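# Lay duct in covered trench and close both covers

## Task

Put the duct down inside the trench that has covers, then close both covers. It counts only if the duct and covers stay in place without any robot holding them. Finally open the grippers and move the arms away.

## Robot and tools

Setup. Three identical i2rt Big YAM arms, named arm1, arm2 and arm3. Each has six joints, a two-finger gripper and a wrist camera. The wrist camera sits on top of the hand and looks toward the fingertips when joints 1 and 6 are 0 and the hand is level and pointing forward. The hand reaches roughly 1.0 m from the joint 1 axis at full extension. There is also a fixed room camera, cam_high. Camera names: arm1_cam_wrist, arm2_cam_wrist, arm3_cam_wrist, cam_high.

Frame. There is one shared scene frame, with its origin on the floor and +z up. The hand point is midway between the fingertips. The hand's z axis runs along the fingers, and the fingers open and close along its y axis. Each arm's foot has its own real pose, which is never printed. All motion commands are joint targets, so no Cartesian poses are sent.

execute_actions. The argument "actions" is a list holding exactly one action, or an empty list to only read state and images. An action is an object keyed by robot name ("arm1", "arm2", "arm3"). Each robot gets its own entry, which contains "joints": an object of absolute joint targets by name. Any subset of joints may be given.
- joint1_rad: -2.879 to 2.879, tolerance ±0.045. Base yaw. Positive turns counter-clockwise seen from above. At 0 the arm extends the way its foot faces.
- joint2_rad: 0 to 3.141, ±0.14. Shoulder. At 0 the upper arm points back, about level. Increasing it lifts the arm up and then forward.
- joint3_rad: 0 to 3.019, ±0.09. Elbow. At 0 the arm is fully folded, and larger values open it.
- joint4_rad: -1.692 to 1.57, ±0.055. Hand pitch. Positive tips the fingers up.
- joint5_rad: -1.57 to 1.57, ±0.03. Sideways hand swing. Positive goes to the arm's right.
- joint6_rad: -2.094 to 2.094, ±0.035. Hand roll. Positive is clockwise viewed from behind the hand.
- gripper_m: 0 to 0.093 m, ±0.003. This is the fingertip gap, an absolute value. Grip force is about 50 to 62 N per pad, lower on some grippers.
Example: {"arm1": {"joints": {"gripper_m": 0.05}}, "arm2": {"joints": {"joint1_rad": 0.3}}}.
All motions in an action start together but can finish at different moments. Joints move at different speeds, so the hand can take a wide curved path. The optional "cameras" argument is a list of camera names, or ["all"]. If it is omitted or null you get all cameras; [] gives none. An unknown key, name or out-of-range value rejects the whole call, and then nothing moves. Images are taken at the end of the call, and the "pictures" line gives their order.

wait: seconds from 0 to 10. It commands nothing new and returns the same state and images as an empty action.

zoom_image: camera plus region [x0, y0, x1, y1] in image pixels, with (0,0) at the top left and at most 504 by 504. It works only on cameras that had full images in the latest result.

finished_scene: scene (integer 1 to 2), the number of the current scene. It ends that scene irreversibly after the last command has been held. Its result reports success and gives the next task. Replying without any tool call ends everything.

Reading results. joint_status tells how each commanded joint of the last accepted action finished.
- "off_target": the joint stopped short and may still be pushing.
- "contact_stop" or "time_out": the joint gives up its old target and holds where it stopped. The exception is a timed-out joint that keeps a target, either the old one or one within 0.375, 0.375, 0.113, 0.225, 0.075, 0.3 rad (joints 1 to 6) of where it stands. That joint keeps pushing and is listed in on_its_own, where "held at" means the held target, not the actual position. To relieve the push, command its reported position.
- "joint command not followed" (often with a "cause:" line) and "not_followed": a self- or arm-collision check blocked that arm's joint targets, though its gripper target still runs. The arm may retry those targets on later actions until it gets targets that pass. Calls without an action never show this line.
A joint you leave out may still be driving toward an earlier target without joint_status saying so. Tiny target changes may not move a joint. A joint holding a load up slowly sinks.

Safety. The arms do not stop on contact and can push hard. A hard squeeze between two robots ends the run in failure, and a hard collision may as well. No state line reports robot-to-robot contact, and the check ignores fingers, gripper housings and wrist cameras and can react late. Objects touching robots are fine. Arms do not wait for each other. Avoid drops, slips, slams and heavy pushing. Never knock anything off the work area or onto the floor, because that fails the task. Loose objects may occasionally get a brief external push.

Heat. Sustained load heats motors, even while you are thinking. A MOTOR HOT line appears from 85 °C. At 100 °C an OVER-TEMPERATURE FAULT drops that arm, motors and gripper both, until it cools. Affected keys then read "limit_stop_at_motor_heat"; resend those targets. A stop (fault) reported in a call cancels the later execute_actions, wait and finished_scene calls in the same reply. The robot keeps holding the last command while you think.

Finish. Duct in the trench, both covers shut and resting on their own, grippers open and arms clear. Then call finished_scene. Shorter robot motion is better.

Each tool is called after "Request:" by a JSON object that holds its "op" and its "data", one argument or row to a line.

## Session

Request:
{"op": "execute_actions", "data": {
  "actions": []
}}

Scene clock: 0.00 s.
arm1.joint_positions: joint1_rad=-0.448 joint2_rad=+0.560 joint3_rad=+1.442 joint4_rad=-1.356 joint5_rad=+0.183 joint6_rad=-0.001 gripper_m=+0.094
arm1.joint_status: not commanded
arm1.hand: x=-0.8094 y=-0.1861 z=+1.5469 quat_wxyz=(-0.484, -0.250, -0.813, +0.205) (m; scene frame)
arm2.joint_positions: joint1_rad=+0.453 joint2_rad=+0.505 joint3_rad=+1.415 joint4_rad=-1.503 joint5_rad=+0.106 joint6_rad=+0.452 gripper_m=+0.094
arm2.joint_status: not commanded
arm2.hand: x=-0.0176 y=-0.3881 z=+1.2689 quat_wxyz=(-0.198, +0.598, -0.653, -0.422) (m; scene frame)
arm3.joint_positions: joint1_rad=-0.413 joint2_rad=+0.629 joint3_rad=+1.472 joint4_rad=-1.276 joint5_rad=+0.111 joint6_rad=+0.248 gripper_m=+0.094
arm3.joint_status: not commanded
arm3.hand: x=+0.7689 y=+0.0143 z=+1.5056 quat_wxyz=(-0.092, +0.783, -0.305, -0.533) (m; scene frame)
pictures: arm1_cam_wrist, arm2_cam_wrist, arm3_cam_wrist, cam_high
Images, in order (width x height): arm1_cam_wrist 672x504, arm2_cam_wrist 672x504, arm3_cam_wrist 672x504, cam_high 672x504.

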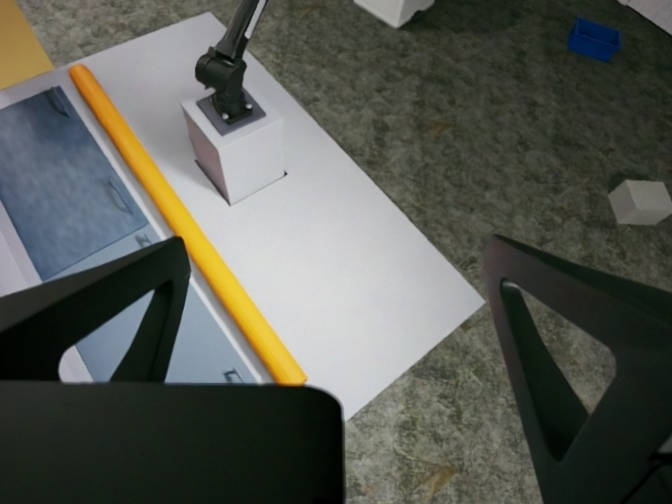

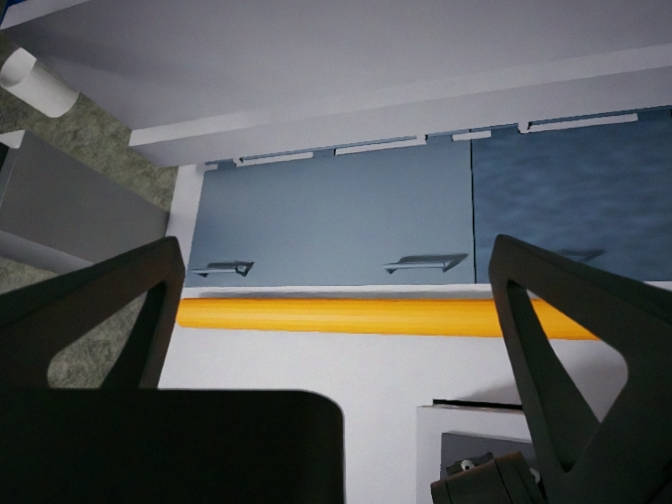

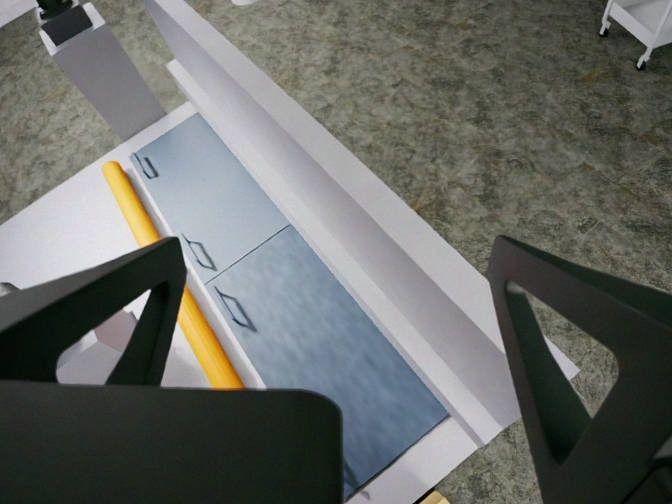

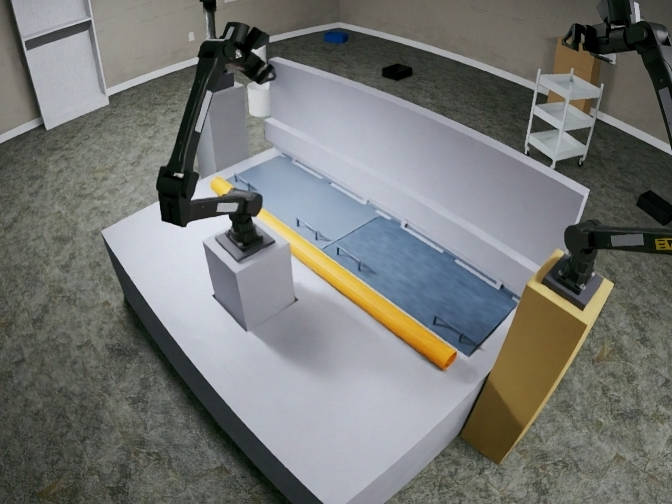

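Request:
{"op": "zoom_image", "data": {
  "camera": "cam_high",
  "region": [190, 130, 530, 390]
}}

Region (190, 130, 530, 390) of cam_high's 672x504 image, scaled by 1.482, with more detail than that image has; it fills the top 385 rows of this view, and the rest is white.

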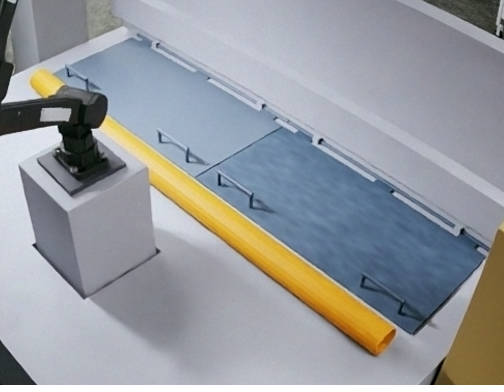

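Request:
{"op": "execute_actions", "data": {
  "actions": [
    {"arm1":{"joints":{"joint1_rad":-0.492,"joint2_rad":2.825,"joint3_rad":1.227,"joint4_rad":-0.212,"joint5_rad":-0.381,"joint6_rad":-0.595,"gripper_m":0.045}},"arm2":{"joints":{"joint1_rad":0.117,"joint2_rad":1.946,"joint3_rad":0.507,"joint4_rad":-0.105,"joint5_rad":0,"joint6_rad":-1.493}},"arm3":{"joints":{"joint1_rad":0.484,"joint2_rad":2.675,"joint3_rad":1.065,"joint4_rad":-0.178,"joint5_rad":0.396,"joint6_rad":0.528,"gripper_m":0.045}}}
  ]
}}

Scene clock: 3.97 s.
arm1.joint_positions: joint1_rad=-0.484 joint2_rad=+2.818 joint3_rad=+1.224 joint4_rad=-0.221 joint5_rad=-0.379 joint6_rad=-0.583 gripper_m=+0.045
arm1.joint_status: all done
arm1.hand: x=-0.6490 y=-0.1872 z=+0.5506 quat_wxyz=(+0.006, +0.005, -0.976, -0.219) (m; scene frame)
arm2.joint_positions: joint1_rad=+0.119 joint2_rad=+1.941 joint3_rad=+0.501 joint4_rad=-0.120 joint5_rad=+0.003 joint6_rad=-1.479 gripper_m=+0.094
arm2.joint_status: all done
arm2.hand: x=+0.0057 y=-0.2788 z=+0.5635 quat_wxyz=(+0.002, +1.000, -0.001, -0.001) (m; scene frame)
arm3.joint_positions: joint1_rad=+0.490 joint2_rad=+2.666 joint3_rad=+1.061 joint4_rad=-0.188 joint5_rad=+0.393 joint6_rad=+0.516 gripper_m=+0.045
arm3.joint_status: all done
arm3.hand: x=+0.6497 y=-0.1923 z=+0.5504 quat_wxyz=(-0.221, +0.975, +0.004, +0.001) (m; scene frame)
pictures: arm1_cam_wrist, arm2_cam_wrist, arm3_cam_wrist, cam_high
Images, in order (width x height): arm1_cam_wrist 672x504, arm2_cam_wrist 672x504, arm3_cam_wrist 672x504, cam_high 672x504.

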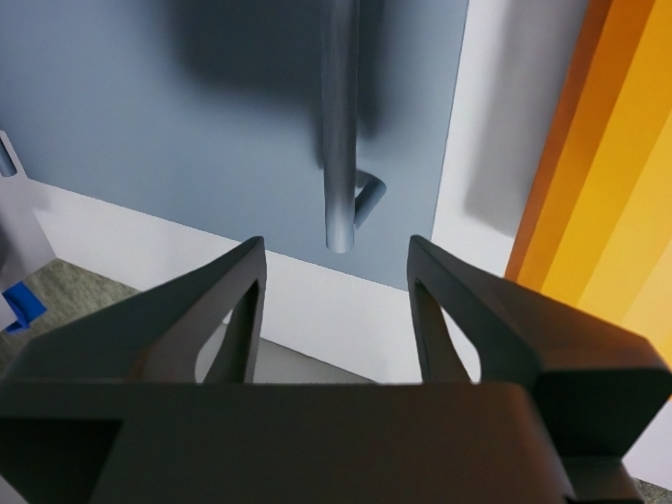

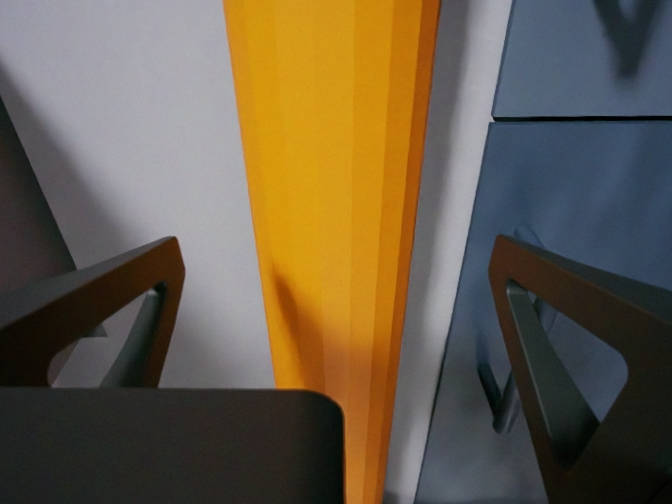

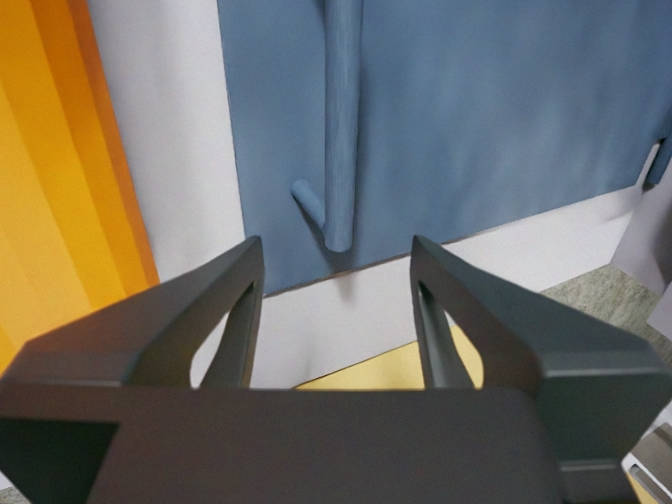

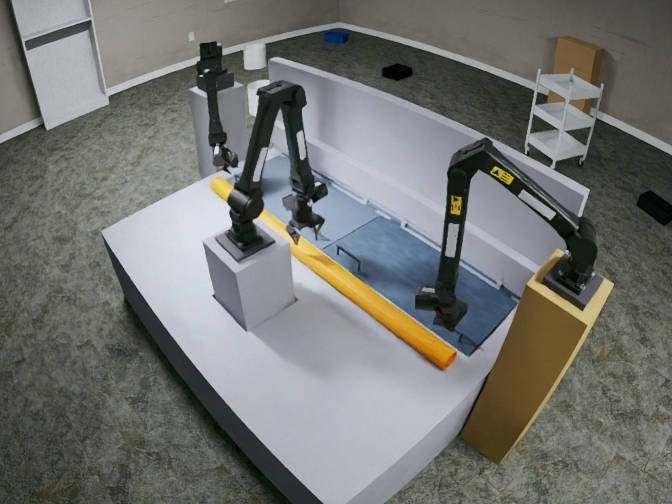

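Request:
{"op": "execute_actions", "data": {
  "actions": [
    {"arm1":{"joints":{"joint1_rad":-0.424,"joint2_rad":2.965,"joint3_rad":1.321,"joint4_rad":-0.137,"joint5_rad":-0.398,"joint6_rad":-0.505}},"arm2":{"joints":{"joint2_rad":2.222,"joint3_rad":0.574,"joint4_rad":0.105}},"arm3":{"joints":{"joint1_rad":0.408,"joint2_rad":2.82,"joint3_rad":1.148,"joint4_rad":-0.08,"joint5_rad":0.412,"joint6_rad":0.43}}}
  ],
  "cameras": ["arm1_cam_wrist","arm2_cam_wrist","arm3_cam_wrist"]
}}

Scene clock: 6.40 s.
arm1.joint_positions: joint1_rad=-0.423 joint2_rad=+2.949 joint3_rad=+1.319 joint4_rad=-0.141 joint5_rad=-0.397 joint6_rad=-0.517 gripper_m=+0.045
arm1.joint_status: all done
arm1.hand: x=-0.6407 y=-0.1655 z=+0.4998 quat_wxyz=(-0.004, +0.006, -0.976, -0.216) (m; scene frame)
arm2.joint_positions: joint1_rad=+0.119 joint2_rad=+2.061 joint3_rad=+0.564 joint4_rad=+0.039 joint5_rad=+0.001 joint6_rad=-1.482 gripper_m=+0.094
arm2.joint_status: joint2_rad time_out (moved +0.120 of +0.281); joint4_rad time_out (moved +0.159 of +0.225); the others done
arm2.on_its_own: joint2_rad reads +2.061 and still pushes toward +2.222 since a time_out; joint4_rad reads +0.039 and still pushes toward +0.105 since a time_out
arm2.hand: x=+0.0017 y=-0.2379 z=+0.5359 quat_wxyz=(-0.049, +0.999, +0.000, -0.006) (m; scene frame)
arm3.joint_positions: joint1_rad=+0.401 joint2_rad=+2.811 joint3_rad=+1.146 joint4_rad=-0.088 joint5_rad=+0.408 joint6_rad=+0.443 gripper_m=+0.045
arm3.joint_status: all done
arm3.hand: x=+0.6422 y=-0.1614 z=+0.4968 quat_wxyz=(-0.219, +0.976, -0.007, -0.003) (m; scene frame)
pictures: arm1_cam_wrist, arm2_cam_wrist, arm3_cam_wrist
Images, in order (width x height): arm1_cam_wrist 672x504, arm2_cam_wrist 672x504, arm3_cam_wrist 672x504.

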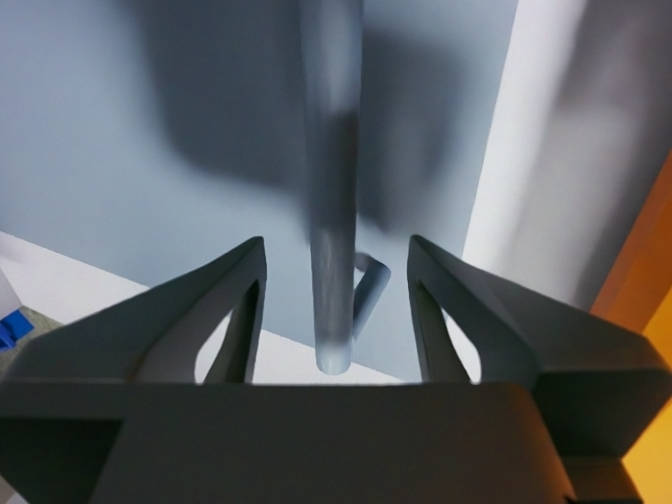

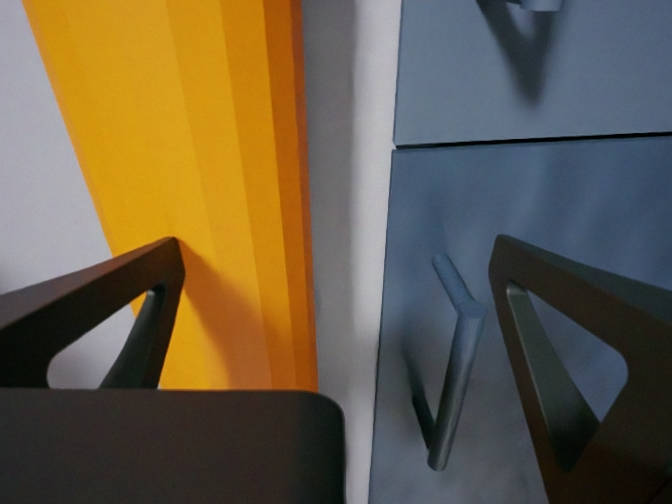

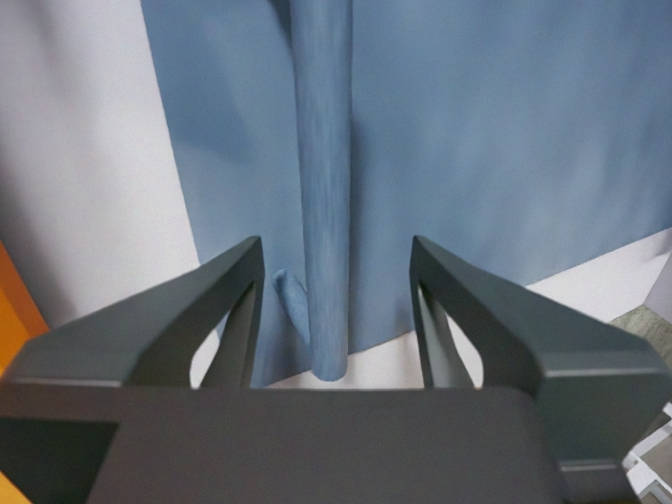

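Request:
{"op": "execute_actions", "data": {
  "actions": [
    {"arm1":{"joints":{"gripper_m":0.0}},"arm2":{"joints":{"joint2_rad":1.97,"joint4_rad":0.039}},"arm3":{"joints":{"gripper_m":0.0}}}
  ]
}}

Scene clock: 7.60 s.
arm1.joint_positions: joint1_rad=-0.423 joint2_rad=+2.949 joint3_rad=+1.319 joint4_rad=-0.141 joint5_rad=-0.402 joint6_rad=-0.516 gripper_m=+0.011
arm1.joint_status: gripper_m off_target (ended at +0.011, target +0.000)
arm1.hand: x=-0.6404 y=-0.1646 z=+0.5001 quat_wxyz=(-0.005, +0.005, -0.976, -0.218) (m; scene frame)
arm2.joint_positions: joint1_rad=+0.119 joint2_rad=+1.968 joint3_rad=+0.567 joint4_rad=+0.036 joint5_rad=+0.001 joint6_rad=-1.482 gripper_m=+0.094
arm2.joint_status: all done
arm2.hand: x=-0.0009 y=-0.2076 z=+0.5645 quat_wxyz=(-0.096, +0.995, +0.001, -0.010) (m; scene frame)
arm3.joint_positions: joint1_rad=+0.404 joint2_rad=+2.811 joint3_rad=+1.148 joint4_rad=-0.085 joint5_rad=+0.401 joint6_rad=+0.440 gripper_m=+0.011
arm3.joint_status: gripper_m off_target (ended at +0.011, target +0.000)
arm3.hand: x=+0.6417 y=-0.1638 z=+0.4960 quat_wxyz=(-0.215, +0.977, -0.005, -0.003) (m; scene frame)
pictures: arm1_cam_wrist, arm2_cam_wrist, arm3_cam_wrist, cam_high
Images, in order (width x height): arm1_cam_wrist 672x504, arm2_cam_wrist 672x504, arm3_cam_wrist 672x504, cam_high 672x504.

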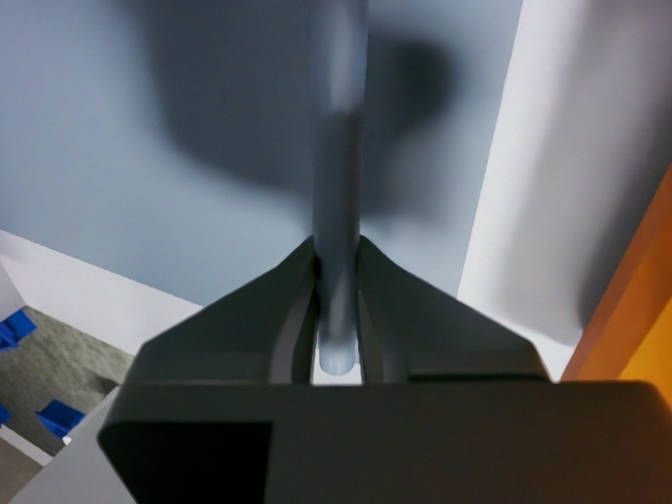

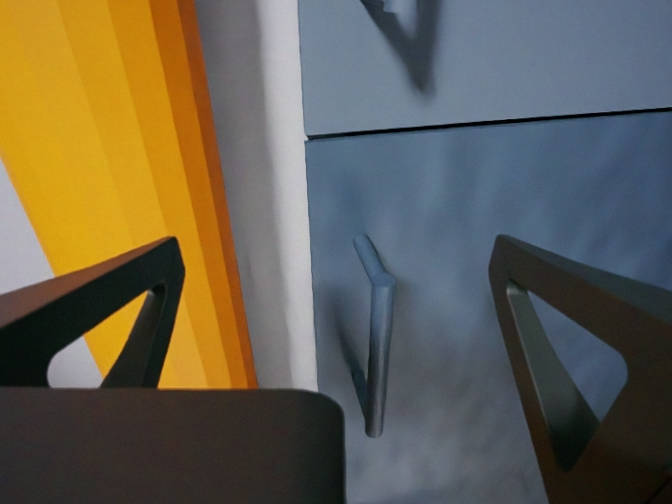

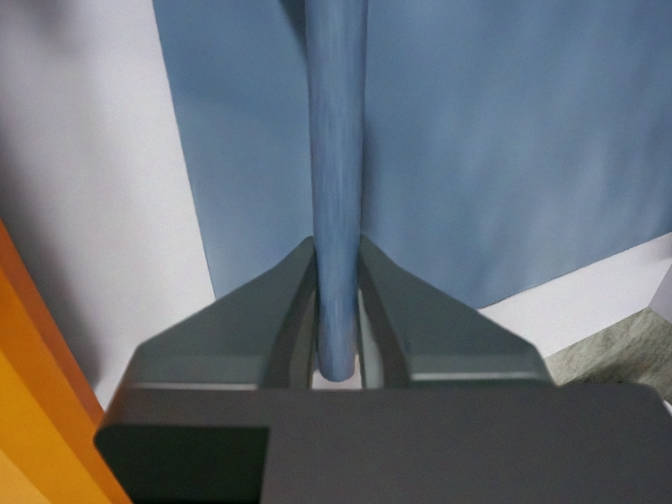

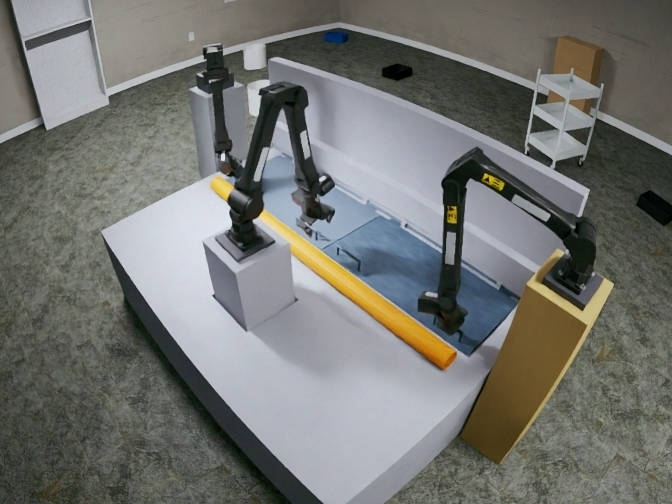

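Request:
{"op": "execute_actions", "data": {
  "actions": [
    {"arm1":{"joints":{"joint1_rad":0.02,"joint2_rad":2.395,"joint3_rad":0.80,"joint4_rad":0.075,"joint5_rad":0.11,"joint6_rad":-0.02}},"arm2":{"joints":{"joint2_rad":2.052,"joint3_rad":0.49,"joint4_rad":-0.012}},"arm3":{"joints":{"joint1_rad":-0.052,"joint2_rad":2.212,"joint3_rad":0.718,"joint4_rad":-0.04,"joint5_rad":-0.11,"joint6_rad":-0.068}}}
  ]
}}

Scene clock: 9.93 s.
arm1.joint_positions: joint1_rad=+0.019 joint2_rad=+2.474 joint3_rad=+0.821 joint4_rad=+0.084 joint5_rad=+0.112 joint6_rad=-0.029 gripper_m=+0.011
arm1.joint_status: all done
arm1.hand: x=-0.6419 y=-0.0993 z=+0.6581 quat_wxyz=(+0.003, +0.004, -0.998, +0.060) (m; scene frame)
arm2.joint_positions: joint1_rad=+0.119 joint2_rad=+2.056 joint3_rad=+0.487 joint4_rad=-0.007 joint5_rad=+0.001 joint6_rad=-1.482 gripper_m=+0.094
arm2.joint_status: all done
arm2.hand: x=+0.0069 y=-0.2962 z=+0.5352 quat_wxyz=(+0.010, +1.000, +0.001, -0.001) (m; scene frame)
arm3.joint_positions: joint1_rad=-0.055 joint2_rad=+2.290 joint3_rad=+0.735 joint4_rad=-0.022 joint5_rad=-0.103 joint6_rad=-0.054 gripper_m=+0.011
arm3.joint_status: all done
arm3.hand: x=+0.6412 y=-0.0970 z=+0.6595 quat_wxyz=(+0.053, +0.999, -0.005, -0.003) (m; scene frame)
pictures: arm1_cam_wrist, arm2_cam_wrist, arm3_cam_wrist, cam_high
Images, in order (width x height): arm1_cam_wrist 672x504, arm2_cam_wrist 672x504, arm3_cam_wrist 672x504, cam_high 672x504.

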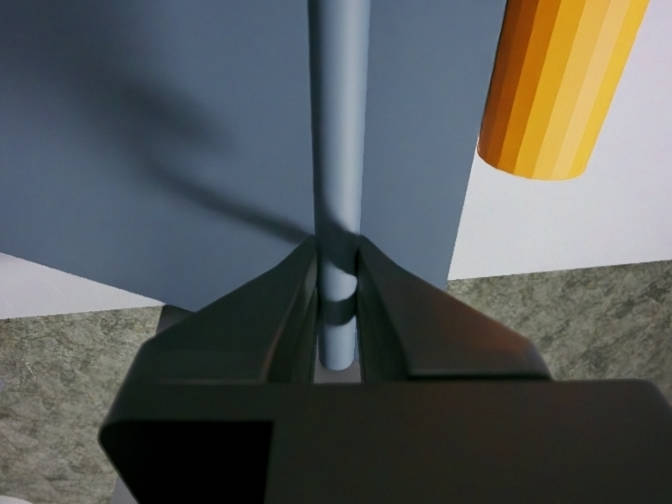

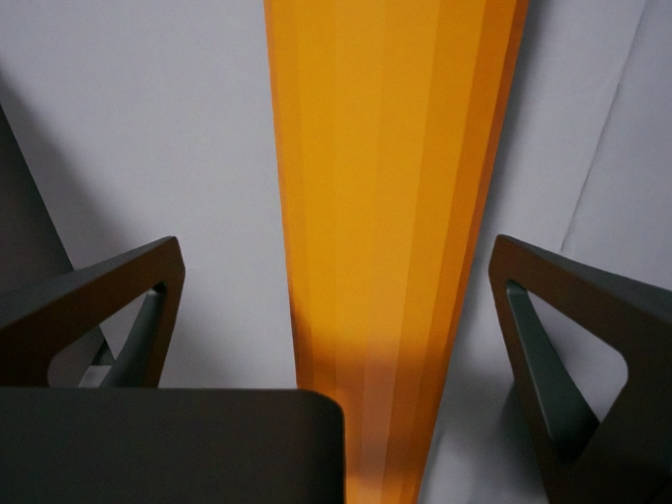

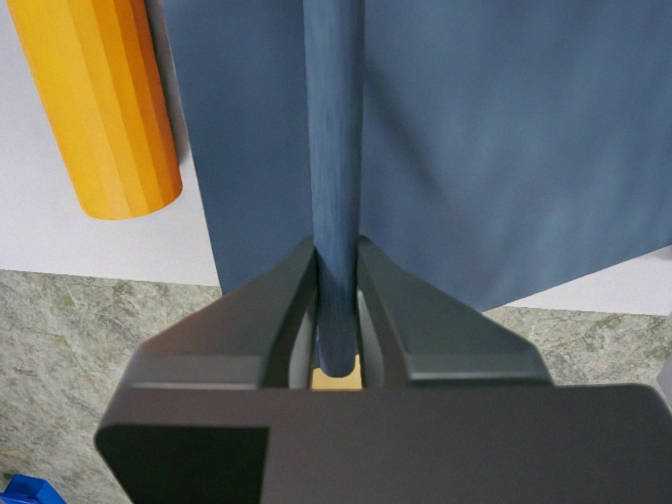

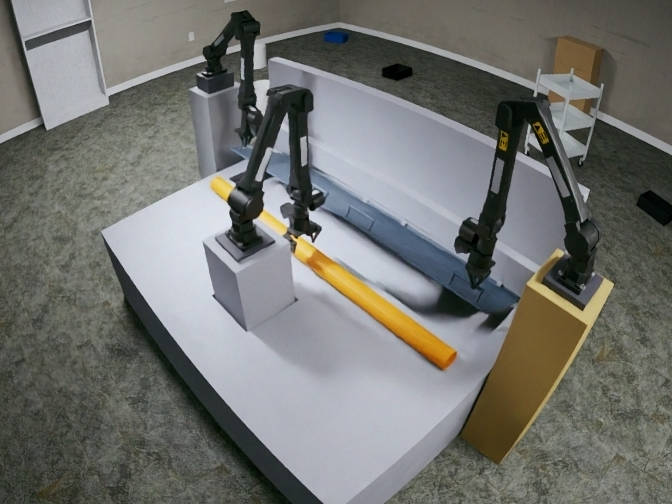

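Request:
{"op": "execute_actions", "data": {
  "actions": [
    {"arm1":{"joints":{"joint1_rad":0.65,"joint2_rad":2.21,"joint3_rad":0.985,"joint4_rad":-0.632,"joint5_rad":0.49,"joint6_rad":0.68}},"arm2":{"joints":{"joint2_rad":2.232,"joint3_rad":0.617}},"arm3":{"joints":{"joint1_rad":-0.658,"joint2_rad":2.075,"joint3_rad":0.995,"joint4_rad":-0.808,"joint5_rad":-0.467,"joint6_rad":-0.747}}}
  ]
}}

Scene clock: 13.40 s.
arm1.joint_positions: joint1_rad=+0.575 joint2_rad=+2.273 joint3_rad=+0.940 joint4_rad=-0.594 joint5_rad=+0.495 joint6_rad=+0.647 gripper_m=+0.011
arm1.joint_status: joint1_rad time_out (moved +0.557 of +0.631); the others done
arm1.on_its_own: joint1_rad reads +0.575 and still pushes toward +0.650 since a time_out
arm1.hand: x=-0.6454 y=+0.0259 z=+0.7648 quat_wxyz=(+0.011, -0.010, -0.954, +0.299) (m; scene frame)
arm2.joint_positions: joint1_rad=+0.119 joint2_rad=+2.232 joint3_rad=+0.614 joint4_rad=-0.019 joint5_rad=-0.001 joint6_rad=-1.482 gripper_m=+0.094
arm2.joint_status: all done
arm2.hand: x=+0.0050 y=-0.2807 z=+0.4901 quat_wxyz=(+0.040, +0.999, +0.001, +0.001) (m; scene frame)
arm3.joint_positions: joint1_rad=-0.583 joint2_rad=+2.128 joint3_rad=+0.935 joint4_rad=-0.737 joint5_rad=-0.466 joint6_rad=-0.704 gripper_m=+0.011
arm3.joint_status: joint1_rad time_out (moved -0.529 of -0.603); joint4_rad time_out (moved -0.715 of -0.786); joint6_rad time_out (moved -0.650 of -0.693); the others done
arm3.on_its_own: joint1_rad reads -0.583 and still pushes toward -0.658 since a time_out; joint4_rad reads -0.737 and still pushes toward -0.808 since a time_out; joint6_rad reads -0.704 and still pushes toward -0.747 since a time_out
arm3.hand: x=+0.6439 y=+0.0261 z=+0.7633 quat_wxyz=(+0.287, +0.958, +0.013, -0.001) (m; scene frame)
pictures: arm1_cam_wrist, arm2_cam_wrist, arm3_cam_wrist, cam_high
Images, in order (width x height): arm1_cam_wrist 672x504, arm2_cam_wrist 672x504, arm3_cam_wrist 672x504, cam_high 672x504.

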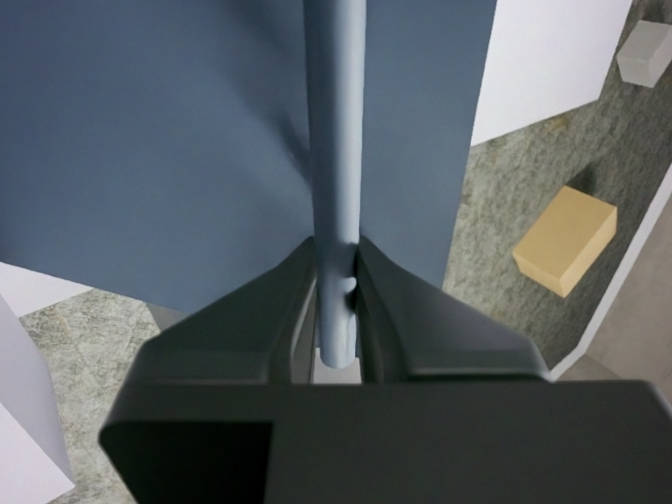

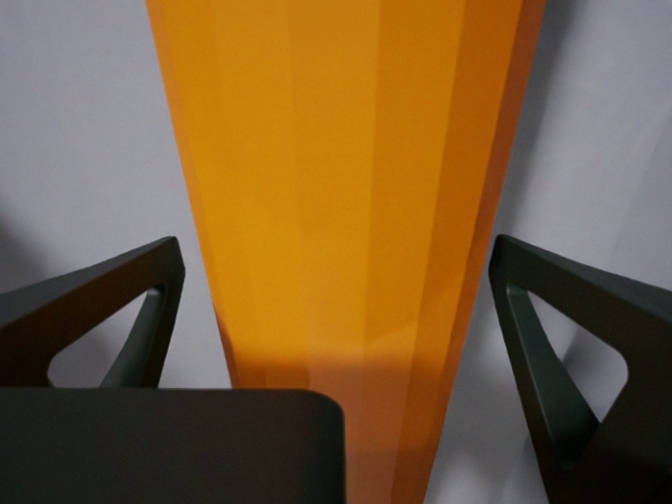

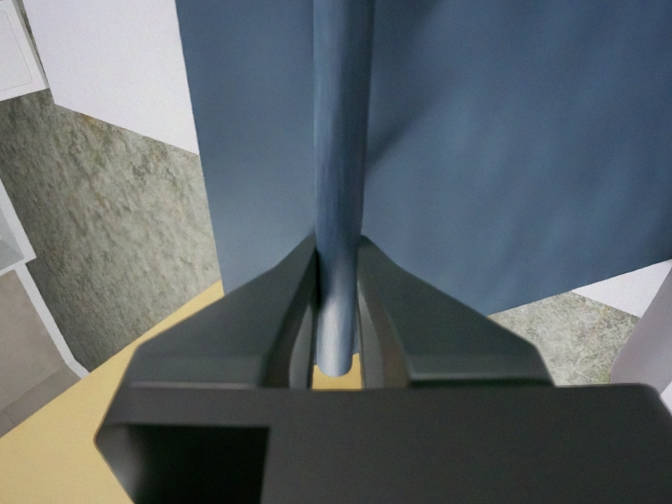

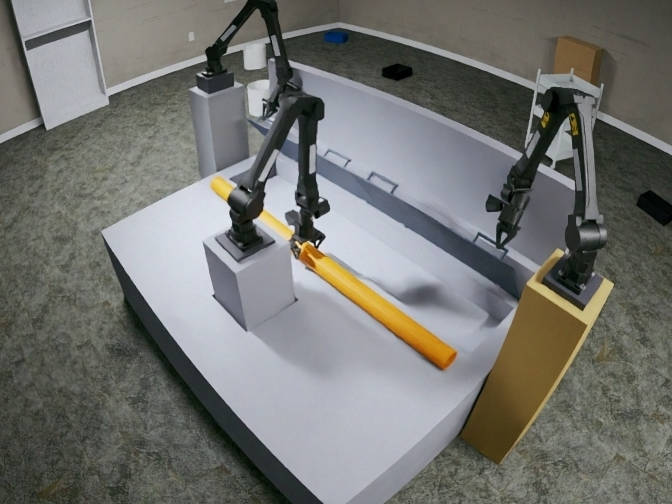

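Request:
{"op": "execute_actions", "data": {
  "actions": [
    {"arm2":{"joints":{"gripper_m":0.04}}}
  ],
  "cameras": []
}}

Request:
{"op": "execute_actions", "data": {
  "actions": [
    {"arm2":{"joints":{"joint2_rad":2.0,"joint4_rad":-0.15}}}
  ],
  "cameras": ["arm2_cam_wrist","cam_high"]
}}

Scene clock: 14.20 s.
arm1.joint_positions: joint1_rad=+0.575 joint2_rad=+2.273 joint3_rad=+0.940 joint4_rad=-0.594 joint5_rad=+0.495 joint6_rad=+0.647 gripper_m=+0.011
arm1.joint_status: not commanded
arm1.on_its_own: joint1_rad reads +0.575 and still pushes toward +0.650 since a time_out
arm1.hand: x=-0.6454 y=+0.0259 z=+0.7648 quat_wxyz=(+0.011, -0.010, -0.954, +0.299) (m; scene frame)
arm2.joint_positions: joint1_rad=+0.119 joint2_rad=+2.232 joint3_rad=+0.616 joint4_rad=-0.017 joint5_rad=+0.000 joint6_rad=-1.484 gripper_m=+0.074
arm2.joint_status: gripper_m off_target (ended at +0.074, target +0.040)
arm2.hand: x=+0.0049 y=-0.2789 z=+0.4899 quat_wxyz=(+0.038, +0.999, +0.002, +0.001) (m; scene frame)
arm3.joint_positions: joint1_rad=-0.583 joint2_rad=+2.128 joint3_rad=+0.935 joint4_rad=-0.737 joint5_rad=-0.466 joint6_rad=-0.704 gripper_m=+0.011
arm3.joint_status: not commanded
arm3.on_its_own: joint1_rad reads -0.583 and still pushes toward -0.658 since a time_out; joint4_rad reads -0.737 and still pushes toward -0.808 since a time_out; joint6_rad reads -0.704 and still pushes toward -0.747 since a time_out
arm3.hand: x=+0.6439 y=+0.0261 z=+0.7633 quat_wxyz=(+0.287, +0.958, +0.013, -0.001) (m; scene frame)
pictures: none
No camera images: the call's "cameras" was empty. Leave "cameras" out to get every camera's image.

Scene clock: 15.47 s.
arm1.joint_positions: joint1_rad=+0.575 joint2_rad=+2.273 joint3_rad=+0.940 joint4_rad=-0.594 joint5_rad=+0.495 joint6_rad=+0.647 gripper_m=+0.011
arm1.joint_status: not commanded
arm1.on_its_own: joint1_rad reads +0.575 and still pushes toward +0.650 since a time_out
arm1.hand: x=-0.6454 y=+0.0259 z=+0.7648 quat_wxyz=(+0.011, -0.010, -0.954, +0.299) (m; scene frame)
arm2.joint_positions: joint1_rad=+0.119 joint2_rad=+2.036 joint3_rad=+0.609 joint4_rad=-0.140 joint5_rad=-0.001 joint6_rad=-1.484 gripper_m=+0.074
arm2.joint_status: all done
arm2.hand: x=+0.0020 y=-0.2460 z=+0.5433 quat_wxyz=(+0.005, +1.000, +0.002, -0.002) (m; scene frame)
arm3.joint_positions: joint1_rad=-0.583 joint2_rad=+2.128 joint3_rad=+0.935 joint4_rad=-0.737 joint5_rad=-0.466 joint6_rad=-0.704 gripper_m=+0.011
arm3.joint_status: not commanded
arm3.on_its_own: joint1_rad reads -0.583 and still pushes toward -0.658 since a time_out; joint4_rad reads -0.737 and still pushes toward -0.808 since a time_out; joint6_rad reads -0.704 and still pushes toward -0.747 since a time_out
arm3.hand: x=+0.6439 y=+0.0261 z=+0.7633 quat_wxyz=(+0.287, +0.958, +0.013, -0.001) (m; scene frame)
pictures: arm2_cam_wrist, cam_high
Images, in order (width x height): arm2_cam_wrist 672x504, cam_high 672x504.

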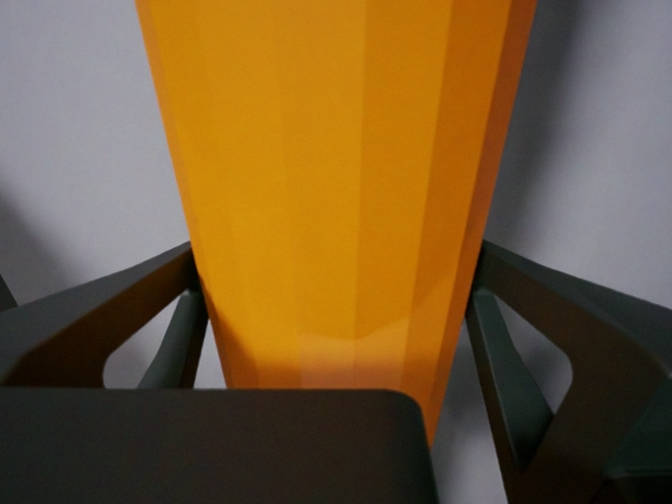

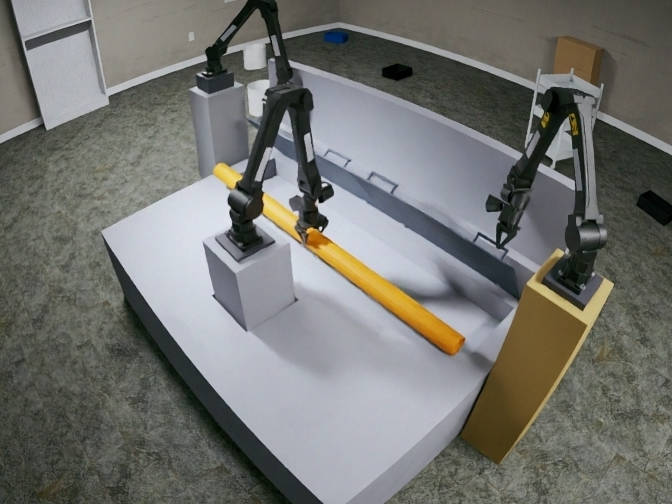

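Request:
{"op": "execute_actions", "data": {
  "actions": [
    {"arm2":{"joints":{"joint1_rad":0.10,"joint2_rad":2.105,"joint3_rad":1.03,"joint4_rad":-0.385,"joint6_rad":-1.505}}}
  ],
  "cameras": ["cam_high"]
}}

Scene clock: 16.70 s.
arm1.joint_positions: joint1_rad=+0.575 joint2_rad=+2.271 joint3_rad=+0.941 joint4_rad=-0.600 joint5_rad=+0.486 joint6_rad=+0.649 gripper_m=+0.011
arm1.joint_status: not commanded
arm1.on_its_own: joint1_rad reads +0.575 and still pushes toward +0.650 since a time_out
arm1.hand: x=-0.6461 y=+0.0270 z=+0.7653 quat_wxyz=(+0.014, -0.011, -0.955, +0.296) (m; scene frame)
arm2.joint_positions: joint1_rad=+0.108 joint2_rad=+2.181 joint3_rad=+0.981 joint4_rad=-0.375 joint5_rad=-0.001 joint6_rad=-1.497 gripper_m=+0.074
arm2.joint_status: all done
arm2.hand: x=-0.0046 y=-0.1225 z=+0.5269 quat_wxyz=(+0.009, +1.000, +0.003, -0.002) (m; scene frame)
arm3.joint_positions: joint1_rad=-0.582 joint2_rad=+2.128 joint3_rad=+0.939 joint4_rad=-0.743 joint5_rad=-0.459 joint6_rad=-0.705 gripper_m=+0.011
arm3.joint_status: not commanded
arm3.on_its_own: joint1_rad reads -0.582 and still pushes toward -0.658 since a time_out; joint4_rad reads -0.743 and still pushes toward -0.808 since a time_out; joint6_rad reads -0.705 and still pushes toward -0.747 since a time_out
arm3.hand: x=+0.6438 y=+0.0268 z=+0.7636 quat_wxyz=(+0.285, +0.958, +0.014, +0.002) (m; scene frame)
pictures: cam_high
Images, in order (width x height): cam_high 672x504.

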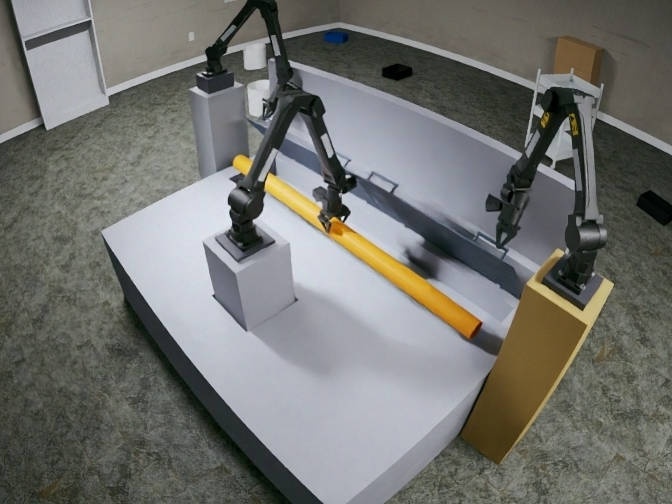

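Request:
{"op": "execute_actions", "data": {
  "actions": [
    {"arm2":{"joints":{"joint2_rad":2.50,"joint3_rad":1.26,"joint4_rad":-0.205}}}
  ],
  "cameras": ["arm2_cam_wrist","cam_high"]
}}

Scene clock: 18.47 s.
arm1.joint_positions: joint1_rad=+0.575 joint2_rad=+2.271 joint3_rad=+0.941 joint4_rad=-0.600 joint5_rad=+0.486 joint6_rad=+0.649 gripper_m=+0.011
arm1.joint_status: not commanded
arm1.on_its_own: joint1_rad reads +0.575 and still pushes toward +0.650 since a time_out
arm1.hand: x=-0.6461 y=+0.0270 z=+0.7653 quat_wxyz=(+0.014, -0.011, -0.955, +0.296) (m; scene frame)
arm2.joint_positions: joint1_rad=+0.107 joint2_rad=+2.570 joint3_rad=+1.237 joint4_rad=-0.204 joint5_rad=+0.000 joint6_rad=-1.505 gripper_m=+0.074
arm2.joint_status: all done
arm2.hand: x=-0.0079 y=-0.0808 z=+0.3878 quat_wxyz=(-0.010, +1.000, +0.007, -0.003) (m; scene frame)
arm3.joint_positions: joint1_rad=-0.582 joint2_rad=+2.128 joint3_rad=+0.939 joint4_rad=-0.743 joint5_rad=-0.459 joint6_rad=-0.705 gripper_m=+0.011
arm3.joint_status: not commanded
arm3.on_its_own: joint1_rad reads -0.582 and still pushes toward -0.658 since a time_out; joint4_rad reads -0.743 and still pushes toward -0.808 since a time_out; joint6_rad reads -0.705 and still pushes toward -0.747 since a time_out
arm3.hand: x=+0.6438 y=+0.0268 z=+0.7636 quat_wxyz=(+0.285, +0.958, +0.014, +0.002) (m; scene frame)
pictures: arm2_cam_wrist, cam_high
Images, in order (width x height): arm2_cam_wrist 672x504, cam_high 672x504.

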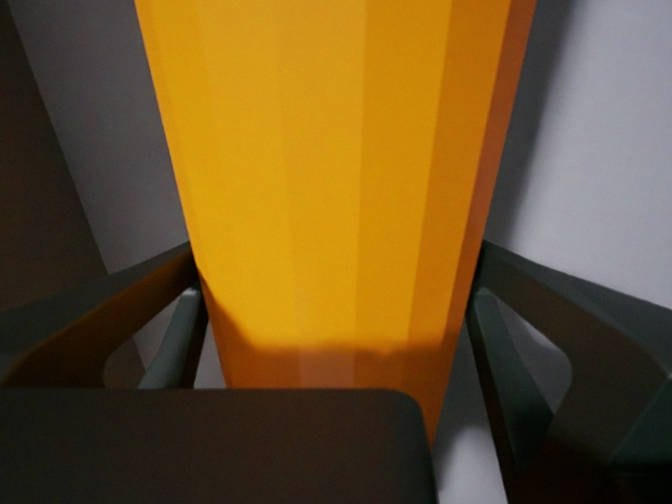

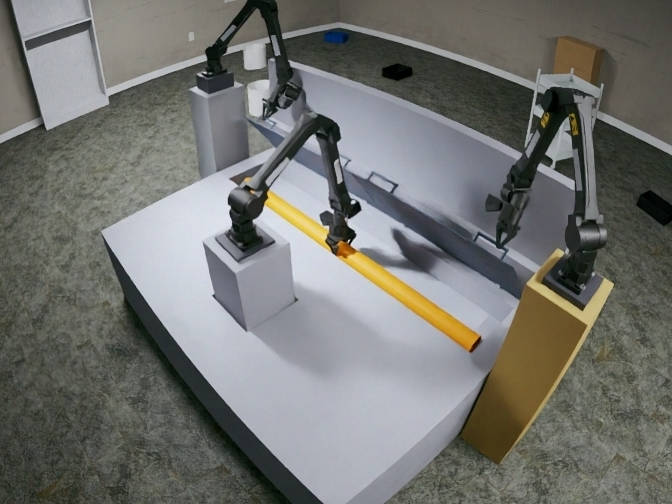

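The duct is about 8 mm above the trench floor. Next I set it down and release it.

Request:
{"op": "execute_actions", "data": {
  "actions": [
    {"arm2":{"joints":{"joint2_rad":2.59,"joint3_rad":1.24}}}
  ],
  "cameras": []
}}

Request:
{"op": "execute_actions", "data": {
  "actions": [
    {"arm2":{"joints":{"gripper_m":0.093}}}
  ],
  "cameras": ["arm2_cam_wrist","cam_high"]
}}

Scene clock: 19.20 s.
arm1.joint_positions: joint1_rad=+0.575 joint2_rad=+2.271 joint3_rad=+0.941 joint4_rad=-0.600 joint5_rad=+0.486 joint6_rad=+0.649 gripper_m=+0.011
arm1.joint_status: not commanded
arm1.on_its_own: joint1_rad reads +0.575 and still pushes toward +0.650 since a time_out
arm1.hand: x=-0.6461 y=+0.0270 z=+0.7653 quat_wxyz=(+0.014, -0.011, -0.955, +0.296) (m; scene frame)
arm2.joint_positions: joint1_rad=+0.107 joint2_rad=+2.588 joint3_rad=+1.236 joint4_rad=-0.204 joint5_rad=+0.000 joint6_rad=-1.506 gripper_m=+0.074
arm2.joint_status: all done
arm2.hand: x=-0.0072 y=-0.0901 z=+0.3795 quat_wxyz=(+0.000, +1.000, +0.007, -0.002) (m; scene frame)
arm3.joint_positions: joint1_rad=-0.582 joint2_rad=+2.128 joint3_rad=+0.939 joint4_rad=-0.743 joint5_rad=-0.459 joint6_rad=-0.705 gripper_m=+0.011
arm3.joint_status: not commanded
arm3.on_its_own: joint1_rad reads -0.582 and still pushes toward -0.658 since a time_out; joint4_rad reads -0.743 and still pushes toward -0.808 since a time_out; joint6_rad reads -0.705 and still pushes toward -0.747 since a time_out
arm3.hand: x=+0.6438 y=+0.0268 z=+0.7636 quat_wxyz=(+0.285, +0.958, +0.014, +0.002) (m; scene frame)
pictures: none
No camera images: the call's "cameras" was empty. Leave "cameras" out to get every camera's image.

Scene clock: 19.80 s.
arm1.joint_positions: joint1_rad=+0.575 joint2_rad=+2.271 joint3_rad=+0.941 joint4_rad=-0.600 joint5_rad=+0.486 joint6_rad=+0.649 gripper_m=+0.011
arm1.joint_status: not commanded
arm1.on_its_own: joint1_rad reads +0.575 and still pushes toward +0.650 since a time_out
arm1.hand: x=-0.6461 y=+0.0270 z=+0.7653 quat_wxyz=(+0.014, -0.011, -0.955, +0.296) (m; scene frame)
arm2.joint_positions: joint1_rad=+0.107 joint2_rad=+2.588 joint3_rad=+1.236 joint4_rad=-0.204 joint5_rad=+0.000 joint6_rad=-1.506 gripper_m=+0.093
arm2.joint_status: all done
arm2.hand: x=-0.0072 y=-0.0901 z=+0.3795 quat_wxyz=(+0.000, +1.000, +0.007, -0.002) (m; scene frame)
arm3.joint_positions: joint1_rad=-0.582 joint2_rad=+2.128 joint3_rad=+0.939 joint4_rad=-0.743 joint5_rad=-0.459 joint6_rad=-0.705 gripper_m=+0.011
arm3.joint_status: not commanded
arm3.on_its_own: joint1_rad reads -0.582 and still pushes toward -0.658 since a time_out; joint4_rad reads -0.743 and still pushes toward -0.808 since a time_out; joint6_rad reads -0.705 and still pushes toward -0.747 since a time_out
arm3.hand: x=+0.6438 y=+0.0268 z=+0.7636 quat_wxyz=(+0.285, +0.958, +0.014, +0.002) (m; scene frame)
pictures: arm2_cam_wrist, cam_high
Images, in order (width x height): arm2_cam_wrist 672x504, cam_high 672x504.

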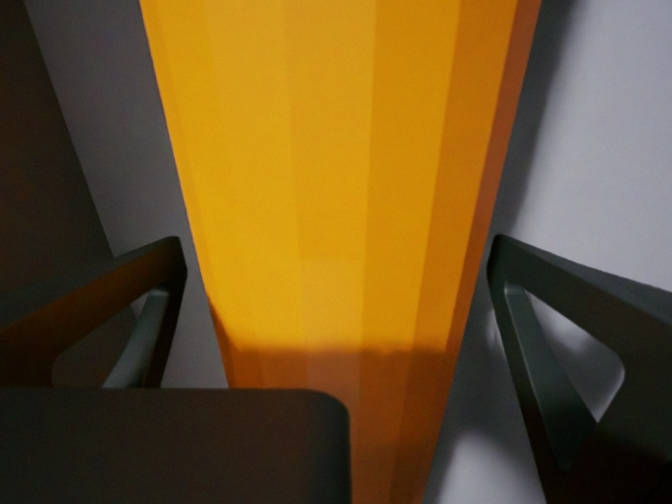

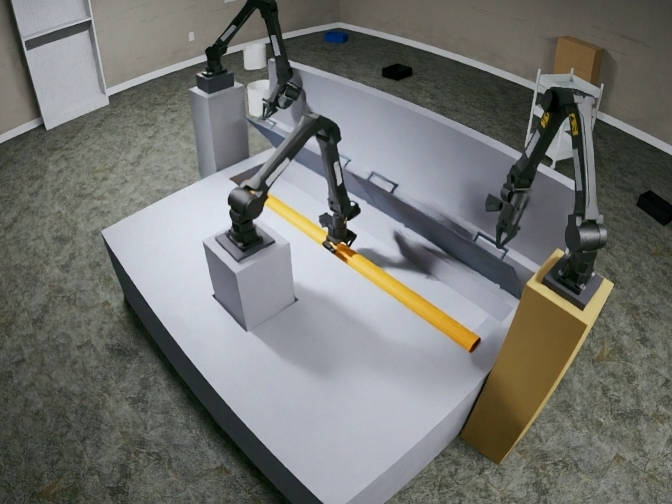

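Request:
{"op": "execute_actions", "data": {
  "actions": [
    {"arm2":{"joints":{"joint2_rad":1.45,"joint3_rad":0.33,"joint4_rad":-0.09}}}
  ],
  "cameras": ["arm2_cam_wrist","cam_high"]
}}

Scene clock: 21.57 s.
arm1.joint_positions: joint1_rad=+0.575 joint2_rad=+2.271 joint3_rad=+0.941 joint4_rad=-0.600 joint5_rad=+0.486 joint6_rad=+0.649 gripper_m=+0.011
arm1.joint_status: not commanded
arm1.on_its_own: joint1_rad reads +0.575 and still pushes toward +0.650 since a time_out
arm1.hand: x=-0.6461 y=+0.0270 z=+0.7653 quat_wxyz=(+0.014, -0.011, -0.955, +0.296) (m; scene frame)
arm2.joint_positions: joint1_rad=+0.107 joint2_rad=+1.451 joint3_rad=+0.324 joint4_rad=-0.099 joint5_rad=+0.000 joint6_rad=-1.506 gripper_m=+0.093
arm2.joint_status: all done
arm2.hand: x=+0.0074 y=-0.2607 z=+0.6670 quat_wxyz=(-0.164, +0.986, +0.007, -0.014) (m; scene frame)
arm3.joint_positions: joint1_rad=-0.582 joint2_rad=+2.128 joint3_rad=+0.939 joint4_rad=-0.743 joint5_rad=-0.459 joint6_rad=-0.705 gripper_m=+0.011
arm3.joint_status: not commanded
arm3.on_its_own: joint1_rad reads -0.582 and still pushes toward -0.658 since a time_out; joint4_rad reads -0.743 and still pushes toward -0.808 since a time_out; joint6_rad reads -0.705 and still pushes toward -0.747 since a time_out
arm3.hand: x=+0.6438 y=+0.0268 z=+0.7636 quat_wxyz=(+0.285, +0.958, +0.014, +0.002) (m; scene frame)
pictures: arm2_cam_wrist, cam_high
Images, in order (width x height): arm2_cam_wrist 672x504, cam_high 672x504.

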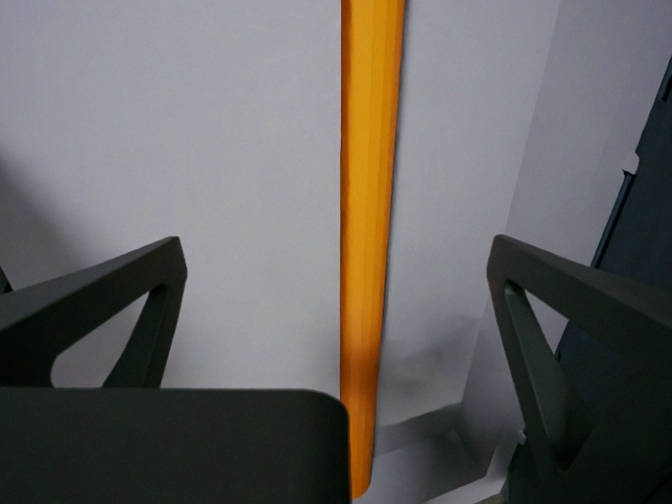

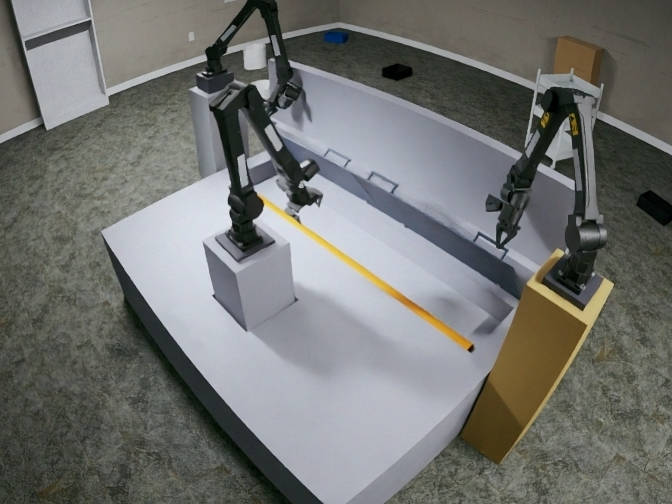

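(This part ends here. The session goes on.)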